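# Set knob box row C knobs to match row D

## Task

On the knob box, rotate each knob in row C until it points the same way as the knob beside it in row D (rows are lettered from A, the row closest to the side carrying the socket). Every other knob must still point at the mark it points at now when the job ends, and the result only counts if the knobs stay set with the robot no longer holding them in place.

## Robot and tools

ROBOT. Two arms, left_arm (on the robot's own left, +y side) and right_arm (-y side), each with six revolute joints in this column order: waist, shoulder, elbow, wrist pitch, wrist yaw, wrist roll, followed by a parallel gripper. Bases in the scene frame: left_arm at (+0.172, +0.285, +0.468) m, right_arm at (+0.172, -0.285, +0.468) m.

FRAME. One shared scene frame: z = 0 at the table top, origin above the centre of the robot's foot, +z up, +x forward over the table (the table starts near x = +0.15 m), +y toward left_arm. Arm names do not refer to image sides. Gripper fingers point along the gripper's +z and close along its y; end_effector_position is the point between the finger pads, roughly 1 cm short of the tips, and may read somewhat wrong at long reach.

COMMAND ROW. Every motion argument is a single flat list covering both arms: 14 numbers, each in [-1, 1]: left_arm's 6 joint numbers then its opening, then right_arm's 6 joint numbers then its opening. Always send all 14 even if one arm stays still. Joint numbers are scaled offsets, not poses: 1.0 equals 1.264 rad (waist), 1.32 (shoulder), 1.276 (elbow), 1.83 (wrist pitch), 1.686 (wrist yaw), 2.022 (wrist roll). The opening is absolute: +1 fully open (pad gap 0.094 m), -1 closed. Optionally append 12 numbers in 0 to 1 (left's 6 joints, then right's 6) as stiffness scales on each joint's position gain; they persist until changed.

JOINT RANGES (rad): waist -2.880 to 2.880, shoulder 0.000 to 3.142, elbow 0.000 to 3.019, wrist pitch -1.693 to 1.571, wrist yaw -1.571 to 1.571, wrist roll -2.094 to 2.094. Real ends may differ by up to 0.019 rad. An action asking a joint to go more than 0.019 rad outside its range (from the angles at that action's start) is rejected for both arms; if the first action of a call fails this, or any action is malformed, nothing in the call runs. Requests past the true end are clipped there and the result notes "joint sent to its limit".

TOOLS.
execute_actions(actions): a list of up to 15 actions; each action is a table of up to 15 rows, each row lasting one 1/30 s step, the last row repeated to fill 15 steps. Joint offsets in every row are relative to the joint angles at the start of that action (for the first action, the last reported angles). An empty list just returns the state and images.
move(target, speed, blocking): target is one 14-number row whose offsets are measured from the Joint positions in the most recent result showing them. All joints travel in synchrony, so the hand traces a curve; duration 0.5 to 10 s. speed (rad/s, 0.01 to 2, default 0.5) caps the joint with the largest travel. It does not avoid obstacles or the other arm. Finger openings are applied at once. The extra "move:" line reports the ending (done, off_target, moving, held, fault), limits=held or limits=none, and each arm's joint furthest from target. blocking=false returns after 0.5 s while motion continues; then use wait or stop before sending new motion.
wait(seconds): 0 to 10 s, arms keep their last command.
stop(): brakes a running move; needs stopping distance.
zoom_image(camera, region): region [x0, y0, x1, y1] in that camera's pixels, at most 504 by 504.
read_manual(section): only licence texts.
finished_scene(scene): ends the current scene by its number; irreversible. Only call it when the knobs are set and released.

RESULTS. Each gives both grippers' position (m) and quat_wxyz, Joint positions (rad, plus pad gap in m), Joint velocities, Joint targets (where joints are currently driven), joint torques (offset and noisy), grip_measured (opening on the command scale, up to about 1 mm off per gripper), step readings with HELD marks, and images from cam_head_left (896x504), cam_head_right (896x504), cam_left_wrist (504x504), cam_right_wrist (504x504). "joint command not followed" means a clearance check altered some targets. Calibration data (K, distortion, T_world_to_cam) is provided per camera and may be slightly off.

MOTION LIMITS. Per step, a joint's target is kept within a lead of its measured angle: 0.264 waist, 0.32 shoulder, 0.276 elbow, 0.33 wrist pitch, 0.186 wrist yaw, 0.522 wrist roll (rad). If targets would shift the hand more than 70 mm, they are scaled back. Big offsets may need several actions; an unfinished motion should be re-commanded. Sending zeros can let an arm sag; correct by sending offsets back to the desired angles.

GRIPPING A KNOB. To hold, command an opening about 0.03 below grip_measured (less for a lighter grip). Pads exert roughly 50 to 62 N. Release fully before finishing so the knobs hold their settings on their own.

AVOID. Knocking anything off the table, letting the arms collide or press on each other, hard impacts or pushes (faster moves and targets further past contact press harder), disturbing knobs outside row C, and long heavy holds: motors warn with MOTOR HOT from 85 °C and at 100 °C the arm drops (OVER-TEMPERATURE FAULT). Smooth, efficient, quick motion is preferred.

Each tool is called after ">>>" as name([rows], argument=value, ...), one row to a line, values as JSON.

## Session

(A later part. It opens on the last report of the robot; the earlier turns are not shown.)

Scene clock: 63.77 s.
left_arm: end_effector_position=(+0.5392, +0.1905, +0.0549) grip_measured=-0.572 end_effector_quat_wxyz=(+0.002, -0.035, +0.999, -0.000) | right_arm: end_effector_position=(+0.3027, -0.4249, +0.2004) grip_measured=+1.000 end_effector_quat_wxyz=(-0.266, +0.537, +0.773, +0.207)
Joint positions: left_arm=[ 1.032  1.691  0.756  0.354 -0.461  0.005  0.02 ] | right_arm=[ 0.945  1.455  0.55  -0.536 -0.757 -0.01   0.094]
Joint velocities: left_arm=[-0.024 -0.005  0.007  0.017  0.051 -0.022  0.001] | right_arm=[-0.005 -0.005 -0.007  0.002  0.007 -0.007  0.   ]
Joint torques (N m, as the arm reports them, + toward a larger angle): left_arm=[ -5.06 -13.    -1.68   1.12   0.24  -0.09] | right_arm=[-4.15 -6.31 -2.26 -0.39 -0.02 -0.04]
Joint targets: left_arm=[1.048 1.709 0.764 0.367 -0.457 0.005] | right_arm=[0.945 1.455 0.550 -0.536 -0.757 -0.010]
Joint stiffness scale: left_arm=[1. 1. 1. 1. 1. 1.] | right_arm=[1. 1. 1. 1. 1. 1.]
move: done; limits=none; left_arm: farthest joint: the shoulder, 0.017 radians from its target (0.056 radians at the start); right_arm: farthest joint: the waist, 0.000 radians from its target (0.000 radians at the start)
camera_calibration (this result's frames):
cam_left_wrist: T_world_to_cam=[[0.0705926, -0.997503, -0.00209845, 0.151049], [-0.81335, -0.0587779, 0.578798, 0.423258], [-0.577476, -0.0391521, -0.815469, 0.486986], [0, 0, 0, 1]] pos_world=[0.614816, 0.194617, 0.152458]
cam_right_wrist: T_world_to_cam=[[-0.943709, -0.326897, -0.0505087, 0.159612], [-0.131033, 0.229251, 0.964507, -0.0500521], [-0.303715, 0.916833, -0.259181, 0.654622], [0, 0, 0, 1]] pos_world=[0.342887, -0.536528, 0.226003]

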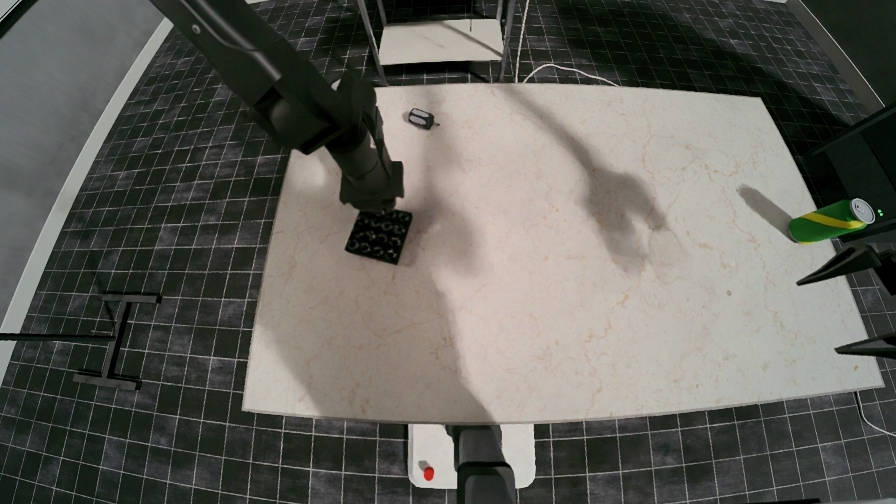

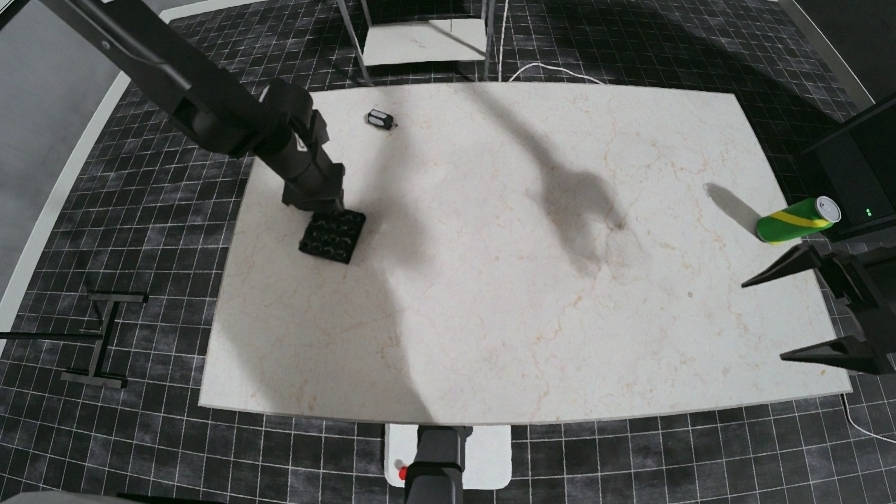

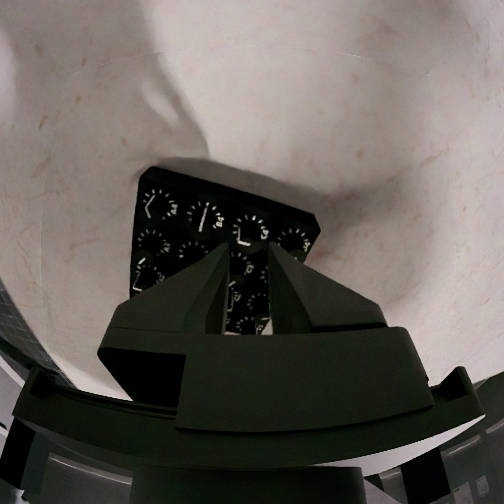

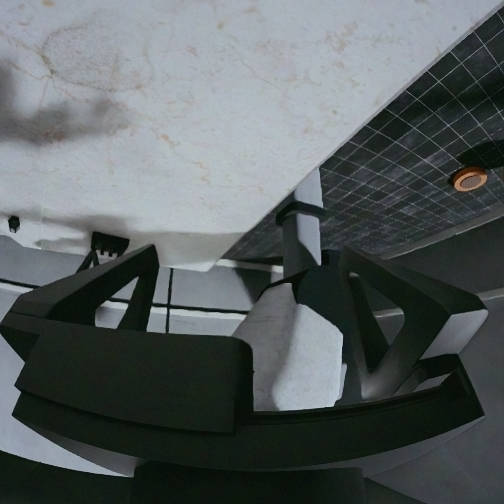

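>>> move(target=[0.022,0.0425,0.025,0.016,0.009,0,-0.57,0,0,0,0,0,0,1], speed=0.05)

>>> move(target=[0.006,0.008,0.004,0.004,0,0,-0.815,0,0,0,0,0,0,1])

>>> move(target=[0.006,0.008,0.004,0.004,0,-0.53,-0.815,0,0,0,0,0,0,1], speed=0.8)

>>> move(target=[0.006,0.008,0.004,0.004,0,0,-0.57,0,0,0,0,0,0,1])

>>> move(target=[-0.036,-0.069,-0.06,-0.025,-0.02,0,-0.57,0,0,0,0,0,0,1], speed=0.08)

>>> move(target=[0,0,0,0,0,1,-0.57,0,0,0,0,0,0,1], speed=1.5)

Scene clock: 68.93 s.
left_arm: end_effector_position=(+0.5380, +0.1897, +0.0418) grip_measured=-0.572 end_effector_quat_wxyz=(+0.001, -0.038, +0.999, -0.001) | right_arm: end_effector_position=(+0.3027, -0.4249, +0.2004) grip_measured=+1.000 end_effector_quat_wxyz=(-0.266, +0.537, +0.773, +0.207)
Joint positions: left_arm=[ 1.044  1.728  0.779  0.37  -0.451  0.005  0.02 ] | right_arm=[ 0.945  1.455  0.55  -0.536 -0.757 -0.01   0.094]
Joint velocities: left_arm=[-0.005  0.015 -0.002 -0.012 -0.007  0.007  0.001] | right_arm=[-0.015 -0.005  0.002 -0.012 -0.051 -0.081  0.   ]
Joint torques (N m, as the arm reports them, + toward a larger angle): left_arm=[ -5.18 -12.94  -1.76   1.09   0.26  -0.1 ] | right_arm=[-4.15 -6.42 -2.34 -0.42 -0.03 -0.05]
Joint targets: left_arm=[1.060 1.747 0.788 0.383 -0.447 0.005] | right_arm=[0.945 1.455 0.550 -0.536 -0.757 -0.010]
Joint stiffness scale: left_arm=[1. 1. 1. 1. 1. 1.] | right_arm=[1. 1. 1. 1. 1. 1.]
move: done; limits=none; left_arm: farthest joint: the shoulder, 0.019 radians from its target (0.056 radians at the start); right_arm: farthest joint: the waist, 0.000 radians from its target (0.000 radians at the start)
camera_calibration (this result's frames):
cam_left_wrist: T_world_to_cam=[[0.077413, -0.996998, -0.00160292, 0.146486], [-0.812236, -0.0639992, 0.579807, 0.430197], [-0.578169, -0.0435827, -0.814752, 0.476675], [0, 0, 0, 1]] pos_world=[0.613681, 0.194353, 0.139176]
cam_right_wrist: T_world_to_cam=[[-0.943709, -0.326897, -0.0505087, 0.159612], [-0.131033, 0.229251, 0.964507, -0.0500521], [-0.303715, 0.916833, -0.259181, 0.654622], [0, 0, 0, 1]] pos_world=[0.342887, -0.536528, 0.226003]

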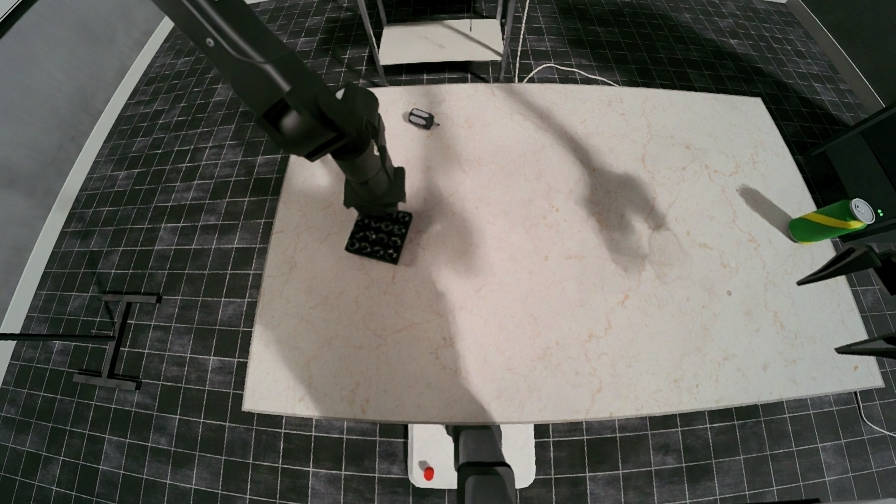

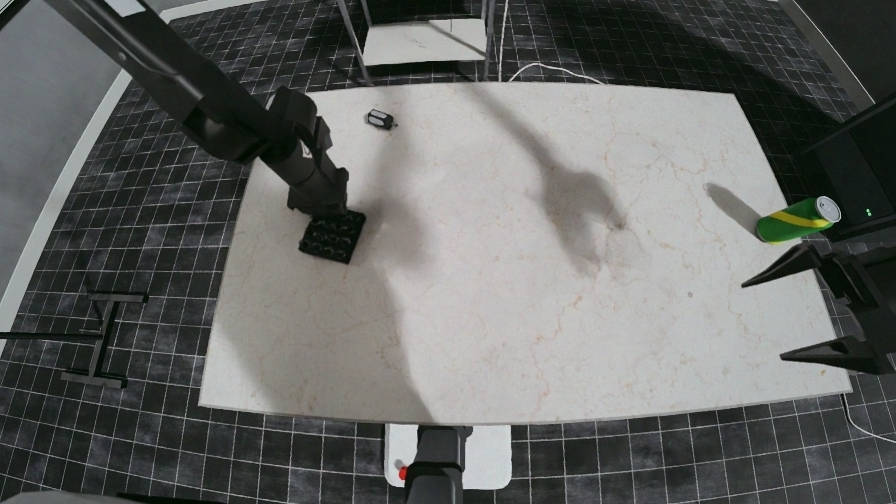

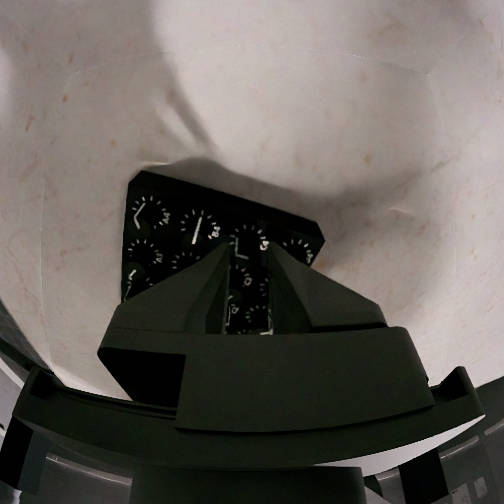

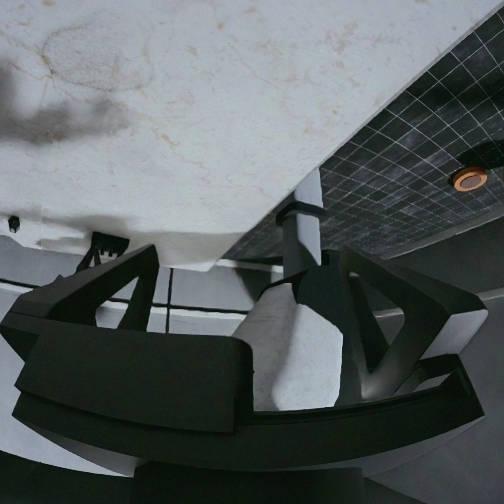

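Scene clock: 69.63 s.
left_arm: end_effector_position=(+0.5380, +0.1897, +0.0418) grip_measured=-0.798 end_effector_quat_wxyz=(+0.001, -0.038, +0.999, -0.000) | right_arm: end_effector_position=(+0.3027, -0.4249, +0.2004) grip_measured=+1.000 end_effector_quat_wxyz=(-0.266, +0.537, +0.773, +0.207)
Joint positions: left_arm=[ 1.044  1.728  0.779  0.37  -0.451  0.005  0.009] | right_arm=[ 0.945  1.455  0.55  -0.536 -0.757 -0.01   0.094]
Joint velocities: left_arm=[-0.005 -0.005 -0.027  0.002  0.051  0.066 -0.   ] | right_arm=[-0.005  0.005 -0.007 -0.002 -0.066  0.066  0.   ]
Joint torques (N m, as the arm reports them, + toward a larger angle): left_arm=[ -6.06 -13.65  -1.96   0.89   0.1   -0.1 ] | right_arm=[-3.96 -6.39 -2.36 -0.36 -0.01 -0.05]
Joint targets: left_arm=[1.052 1.739 0.785 0.377 -0.451 0.005] | right_arm=[0.945 1.455 0.550 -0.536 -0.757 -0.010]
Joint stiffness scale: left_arm=[1. 1. 1. 1. 1. 1.] | right_arm=[1. 1. 1. 1. 1. 1.]
move: done; limits=none; left_arm: farthest joint: the shoulder, 0.010 radians from its target (0.010 radians at the start); right_arm: farthest joint: the waist, 0.000 radians from its target (0.000 radians at the start)
camera_calibration (this result's frames):
cam_left_wrist: T_world_to_cam=[[0.077414, -0.996997, -0.0019844, 0.146567], [-0.812218, -0.0642205, 0.579808, 0.43023], [-0.578194, -0.0432735, -0.814751, 0.47663], [0, 0, 0, 1]] pos_world=[0.613679, 0.194382, 0.139175]
cam_right_wrist: T_world_to_cam=[[-0.943709, -0.326897, -0.0505087, 0.159612], [-0.131033, 0.229251, 0.964507, -0.0500521], [-0.303715, 0.916833, -0.259181, 0.654622], [0, 0, 0, 1]] pos_world=[0.342887, -0.536528, 0.226003]

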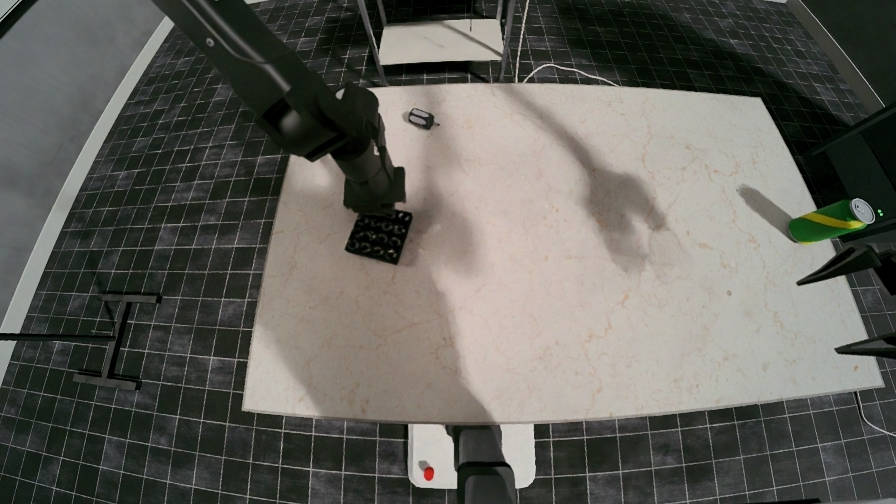

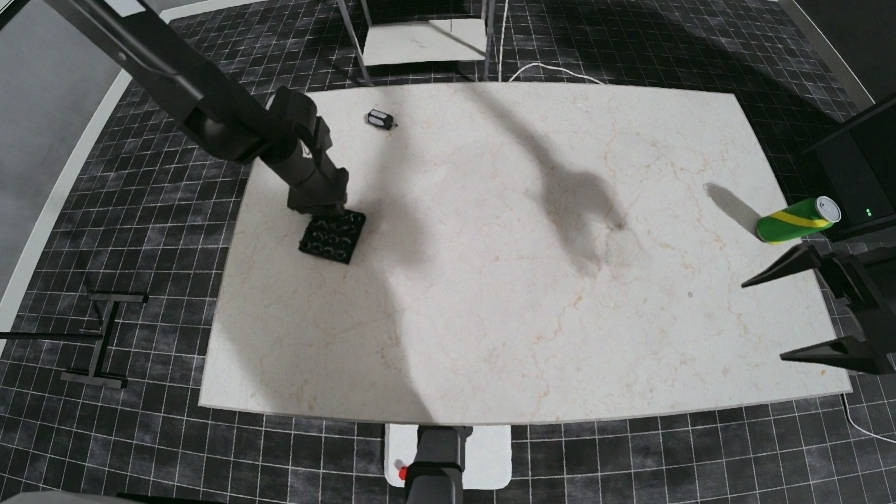

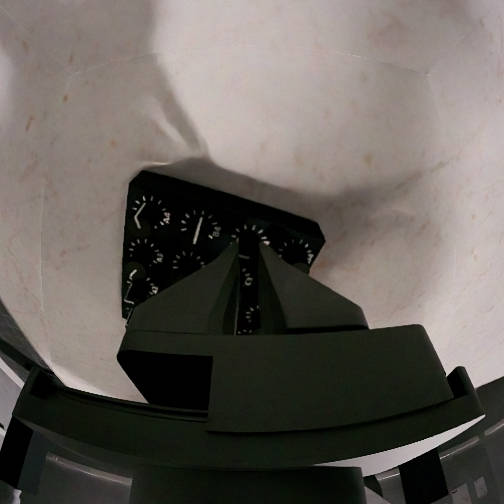

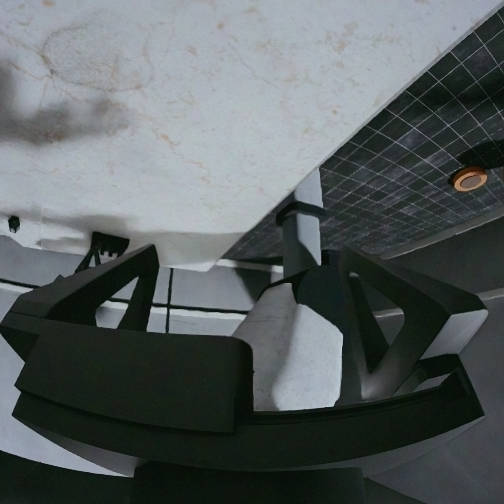

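Scene clock: 71.83 s.
left_arm: end_effector_position=(+0.5380, +0.1897, +0.0418) grip_measured=-0.798 end_effector_quat_wxyz=(-0.001, +0.535, -0.845, +0.001) | right_arm: end_effector_position=(+0.3027, -0.4249, +0.2004) grip_measured=+1.000 end_effector_quat_wxyz=(-0.266, +0.537, +0.773, +0.207)
Joint positions: left_arm=[ 1.044  1.728  0.779  0.37  -0.451 -1.049  0.009] | right_arm=[ 0.945  1.455  0.55  -0.536 -0.757 -0.01   0.094]
Joint velocities: left_arm=[-0.015 -0.015 -0.007  0.002 -0.037  0.022 -0.001] | right_arm=[-0.005  0.015 -0.002 -0.002 -0.081 -0.037  0.   ]
Joint torques (N m, as the arm reports them, + toward a larger angle): left_arm=[ -5.83 -13.6   -2.02   0.84  -0.04  -0.28] | right_arm=[-4.13 -6.35 -2.34 -0.34 -0.02 -0.02]
Joint targets: left_arm=[1.052 1.739 0.785 0.377 -0.451 -1.067] | right_arm=[0.945 1.455 0.550 -0.536 -0.757 -0.010]
Joint stiffness scale: left_arm=[1. 1. 1. 1. 1. 1.] | right_arm=[1. 1. 1. 1. 1. 1.]
move: done; limits=none; left_arm: farthest joint: the wrist roll, 0.018 radians from its target (1.071 radians at the start); right_arm: farthest joint: the waist, 0.000 radians from its target (0.000 radians at the start)
camera_calibration (this result's frames):
cam_left_wrist: T_world_to_cam=[[0.90489, -0.425645, -0.00004112, -0.407074], [-0.346269, -0.736199, 0.581471, 0.30698], [-0.247531, -0.526153, -0.813567, 0.390304], [0, 0, 0, 1]] pos_world=[0.571267, 0.258089, 0.139022]
cam_right_wrist: T_world_to_cam=[[-0.943709, -0.326897, -0.0505087, 0.159612], [-0.131033, 0.229251, 0.964507, -0.0500521], [-0.303715, 0.916833, -0.259181, 0.654622], [0, 0, 0, 1]] pos_world=[0.342887, -0.536528, 0.226003]

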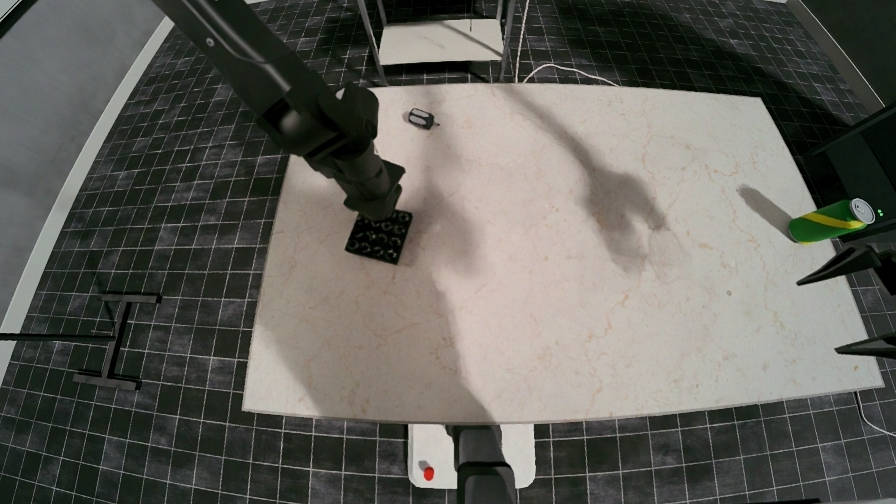

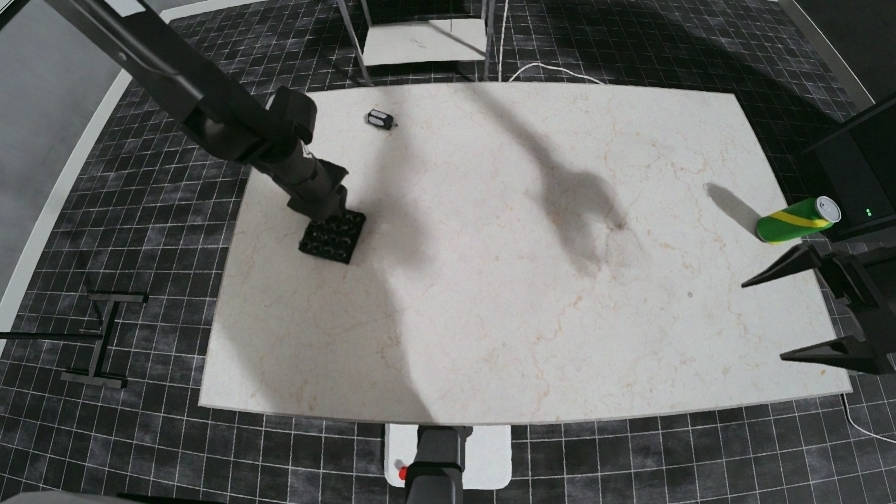

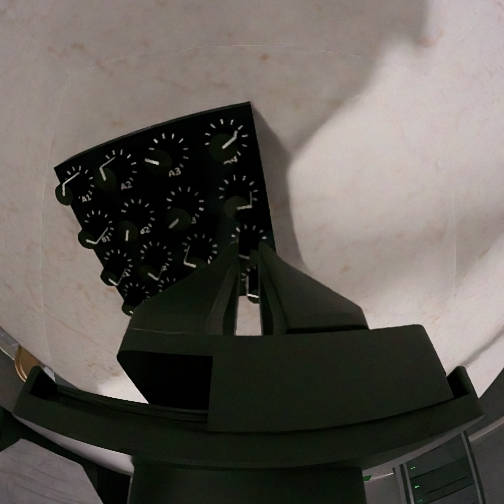

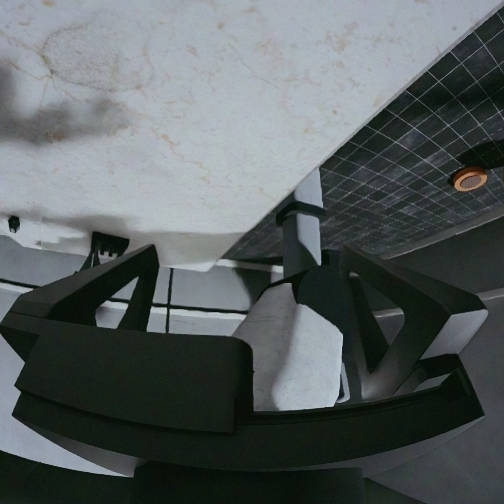

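Scene clock: 72.53 s.
left_arm: end_effector_position=(+0.5380, +0.1897, +0.0418) grip_measured=-0.572 end_effector_quat_wxyz=(-0.001, +0.535, -0.845, +0.001) | right_arm: end_effector_position=(+0.3027, -0.4249, +0.2004) grip_measured=+1.000 end_effector_quat_wxyz=(-0.266, +0.537, +0.773, +0.207)
Joint positions: left_arm=[ 1.044  1.728  0.779  0.37  -0.451 -1.049  0.02 ] | right_arm=[ 0.945  1.455  0.55  -0.536 -0.757 -0.01   0.094]
Joint velocities: left_arm=[-0.005 -0.005 -0.012  0.007  0.037  0.066 -0.001] | right_arm=[-0.005  0.005  0.002 -0.002  0.022 -0.051  0.   ]
Joint torques (N m, as the arm reports them, + toward a larger angle): left_arm=[ -5.8  -13.57  -2.13   0.81  -0.04  -0.09] | right_arm=[-3.76 -6.34 -2.33 -0.29 -0.02 -0.03]
Joint targets: left_arm=[1.052 1.739 0.785 0.377 -0.451 -1.049] | right_arm=[0.945 1.455 0.550 -0.536 -0.757 -0.010]
Joint stiffness scale: left_arm=[1. 1. 1. 1. 1. 1.] | right_arm=[1. 1. 1. 1. 1. 1.]
move: done; limits=none; left_arm: farthest joint: the shoulder, 0.010 radians from its target (0.010 radians at the start); right_arm: farthest joint: the waist, 0.000 radians from its target (0.000 radians at the start)
camera_calibration (this result's frames):
cam_left_wrist: T_world_to_cam=[[0.90489, -0.425645, -0.00004112, -0.407074], [-0.346269, -0.736199, 0.581471, 0.30698], [-0.247531, -0.526153, -0.813567, 0.390304], [0, 0, 0, 1]] pos_world=[0.571267, 0.258089, 0.139022]
cam_right_wrist: T_world_to_cam=[[-0.943709, -0.326897, -0.0505087, 0.159612], [-0.131033, 0.229251, 0.964507, -0.0500521], [-0.303715, 0.916833, -0.259181, 0.654622], [0, 0, 0, 1]] pos_world=[0.342887, -0.536528, 0.226003]

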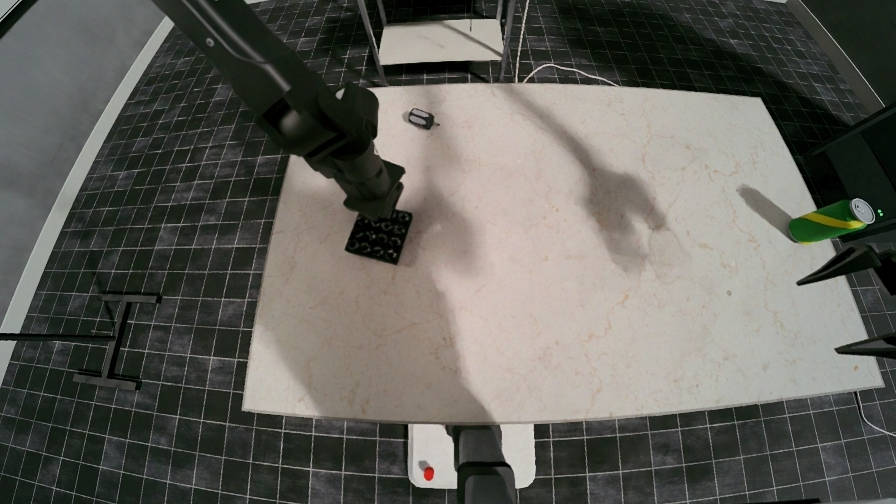

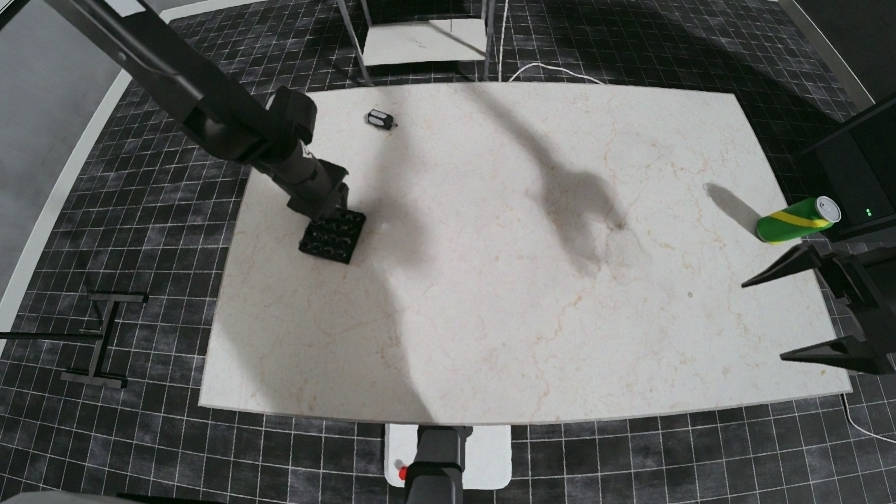

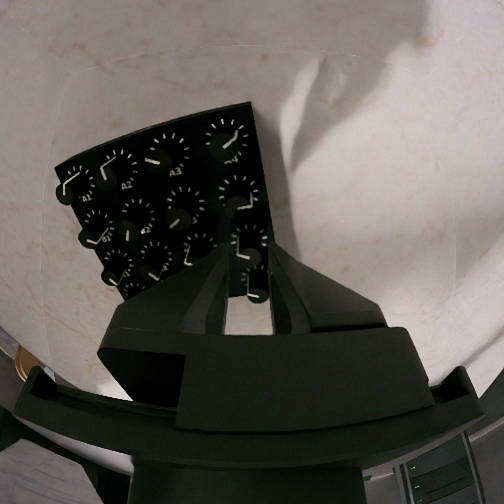

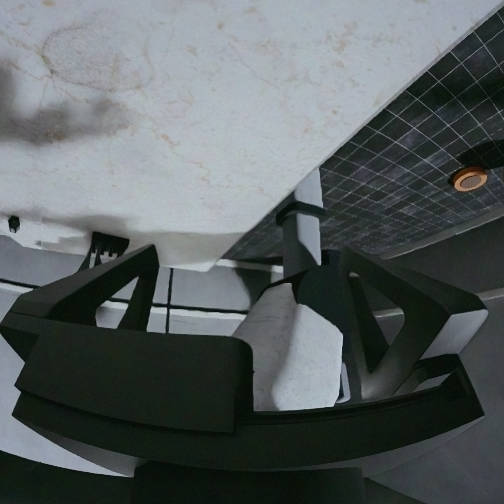

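Scene clock: 73.97 s.
left_arm: end_effector_position=(+0.5374, +0.1886, +0.0733) grip_measured=-0.572 end_effector_quat_wxyz=(-0.002, +0.526, -0.850, +0.001) | right_arm: end_effector_position=(+0.3027, -0.4249, +0.2004) grip_measured=+1.000 end_effector_quat_wxyz=(-0.266, +0.537, +0.773, +0.207)
Joint positions: left_arm=[ 1.009  1.644  0.721  0.336 -0.481 -1.049  0.02 ] | right_arm=[ 0.945  1.455  0.55  -0.536 -0.757 -0.01   0.094]
Joint velocities: left_arm=[ 0.005 -0.015  0.027 -0.002 -0.022 -0.11   0.001] | right_arm=[ 0.005 -0.015  0.017  0.002  0.037  0.022  0.   ]
Joint torques (N m, as the arm reports them, + toward a larger angle): left_arm=[ -7.24 -14.63  -3.51   0.14  -0.25  -0.09] | right_arm=[-3.7  -6.31 -2.31 -0.39  0.   -0.03]
Joint targets: left_arm=[0.999 1.637 0.703 0.324 -0.485 -1.049] | right_arm=[0.945 1.455 0.550 -0.536 -0.757 -0.010]
Joint stiffness scale: left_arm=[1. 1. 1. 1. 1. 1.] | right_arm=[1. 1. 1. 1. 1. 1.]
move: done; limits=none; left_arm: farthest joint: the elbow, 0.018 radians from its target (0.077 radians at the start); right_arm: farthest joint: the waist, 0.000 radians from its target (0.000 radians at the start)
camera_calibration (this result's frames):
cam_left_wrist: T_world_to_cam=[[0.895571, -0.444916, 0.00122118, -0.3985], [-0.36276, -0.728604, 0.580984, 0.295127], [-0.257599, -0.520755, -0.813914, 0.419682], [0, 0, 0, 1]] pos_world=[0.572055, 0.256283, 0.170608]
cam_right_wrist: T_world_to_cam=[[-0.943709, -0.326897, -0.0505087, 0.159612], [-0.131033, 0.229251, 0.964507, -0.0500521], [-0.303715, 0.916833, -0.259181, 0.654622], [0, 0, 0, 1]] pos_world=[0.342887, -0.536528, 0.226003]

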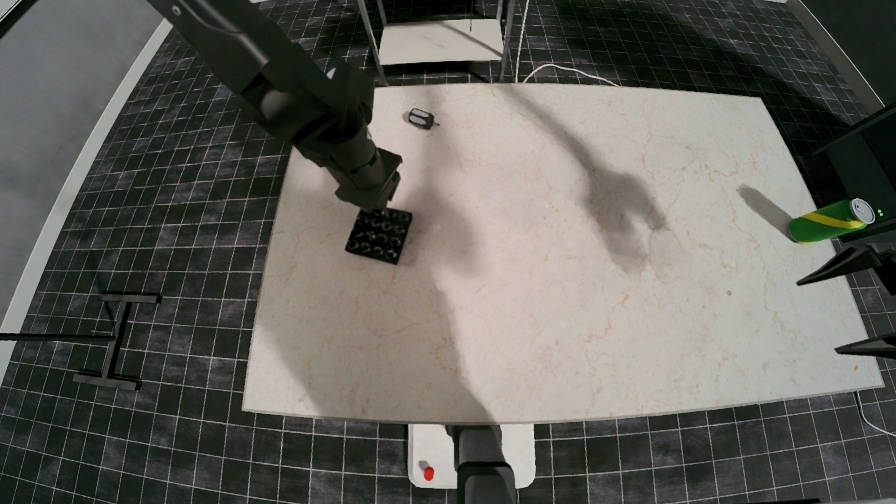

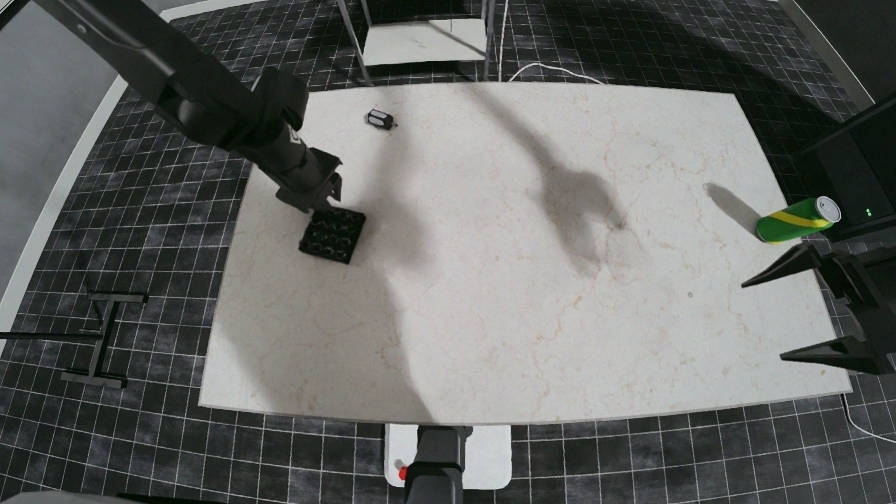

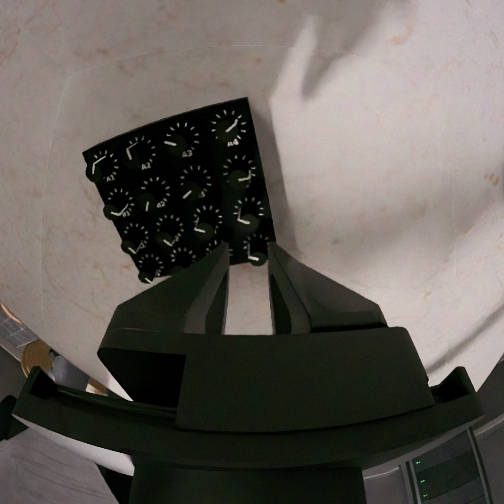

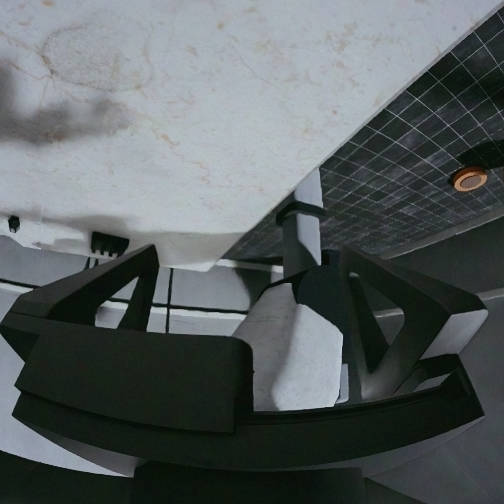

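Scene clock: 76.40 s.
left_arm: end_effector_position=(+0.5374, +0.1886, +0.0733) grip_measured=-0.572 end_effector_quat_wxyz=(+0.002, +0.434, +0.901, +0.001) | right_arm: end_effector_position=(+0.3027, -0.4249, +0.2004) grip_measured=+1.000 end_effector_quat_wxyz=(-0.266, +0.537, +0.773, +0.207)
Joint positions: left_arm=[ 1.009  1.644  0.721  0.336 -0.481  0.958  0.02 ] | right_arm=[ 0.945  1.455  0.55  -0.536 -0.757 -0.01   0.094]
Joint velocities: left_arm=[-0.015  0.005  0.012  0.002 -0.007  0.007  0.   ] | right_arm=[-0.005 -0.005  0.012 -0.002  0.022  0.037  0.   ]
Joint torques (N m, as the arm reports them, + toward a larger angle): left_arm=[ -6.32 -14.44  -2.08   0.59   0.15   0.1 ] | right_arm=[-4.11 -6.2  -2.36 -0.42 -0.01 -0.03]
Joint targets: left_arm=[1.009 1.644 0.721 0.336 -0.481 0.973] | right_arm=[0.945 1.455 0.550 -0.536 -0.757 -0.010]
Joint stiffness scale: left_arm=[1. 1. 1. 1. 1. 1.] | right_arm=[1. 1. 1. 1. 1. 1.]
move: done; limits=none; left_arm: farthest joint: the wrist roll, 0.015 radians from its target (2.022 radians at the start); right_arm: farthest joint: the waist, 0.000 radians from its target (0.000 radians at the start)
camera_calibration (this result's frames):
cam_left_wrist: T_world_to_cam=[[-0.781343, -0.624077, -0.00558284, 0.537042], [-0.511148, 0.634772, 0.579476, 0.117799], [-0.358093, 0.455623, -0.81497, 0.289584], [0, 0, 0, 1]] pos_world=[0.583525, 0.128439, 0.170739]
cam_right_wrist: T_world_to_cam=[[-0.943709, -0.326897, -0.0505087, 0.159612], [-0.131033, 0.229251, 0.964507, -0.0500521], [-0.303715, 0.916833, -0.259181, 0.654622], [0, 0, 0, 1]] pos_world=[0.342887, -0.536528, 0.226003]

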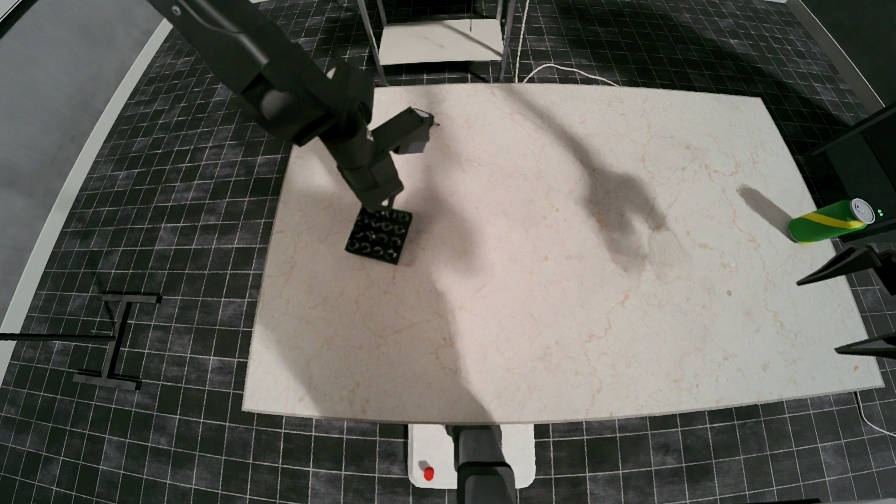

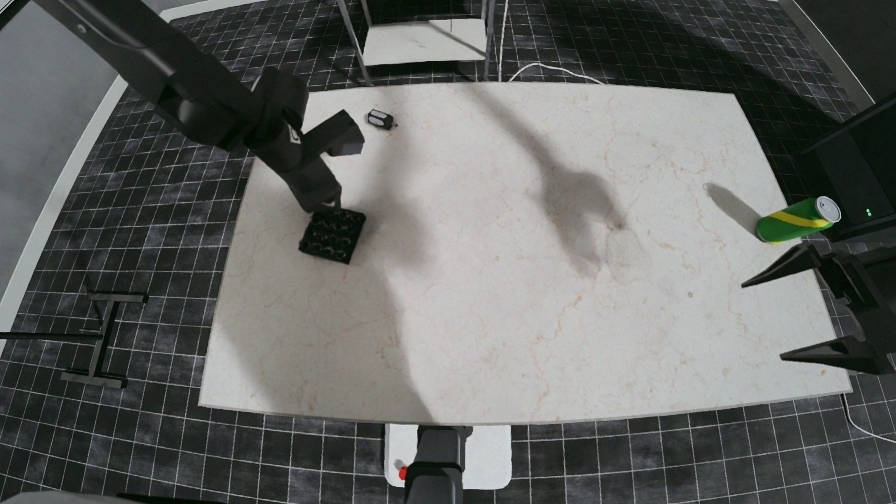

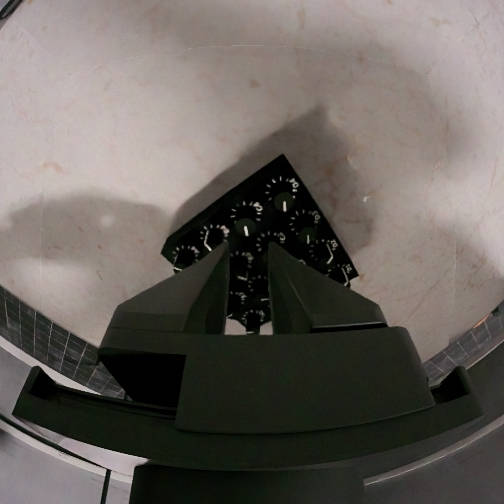

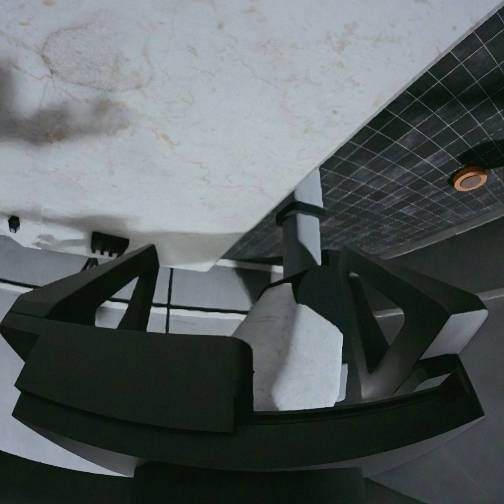

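>>> finished_scene(scene=2)

The scene is finished: the task was done.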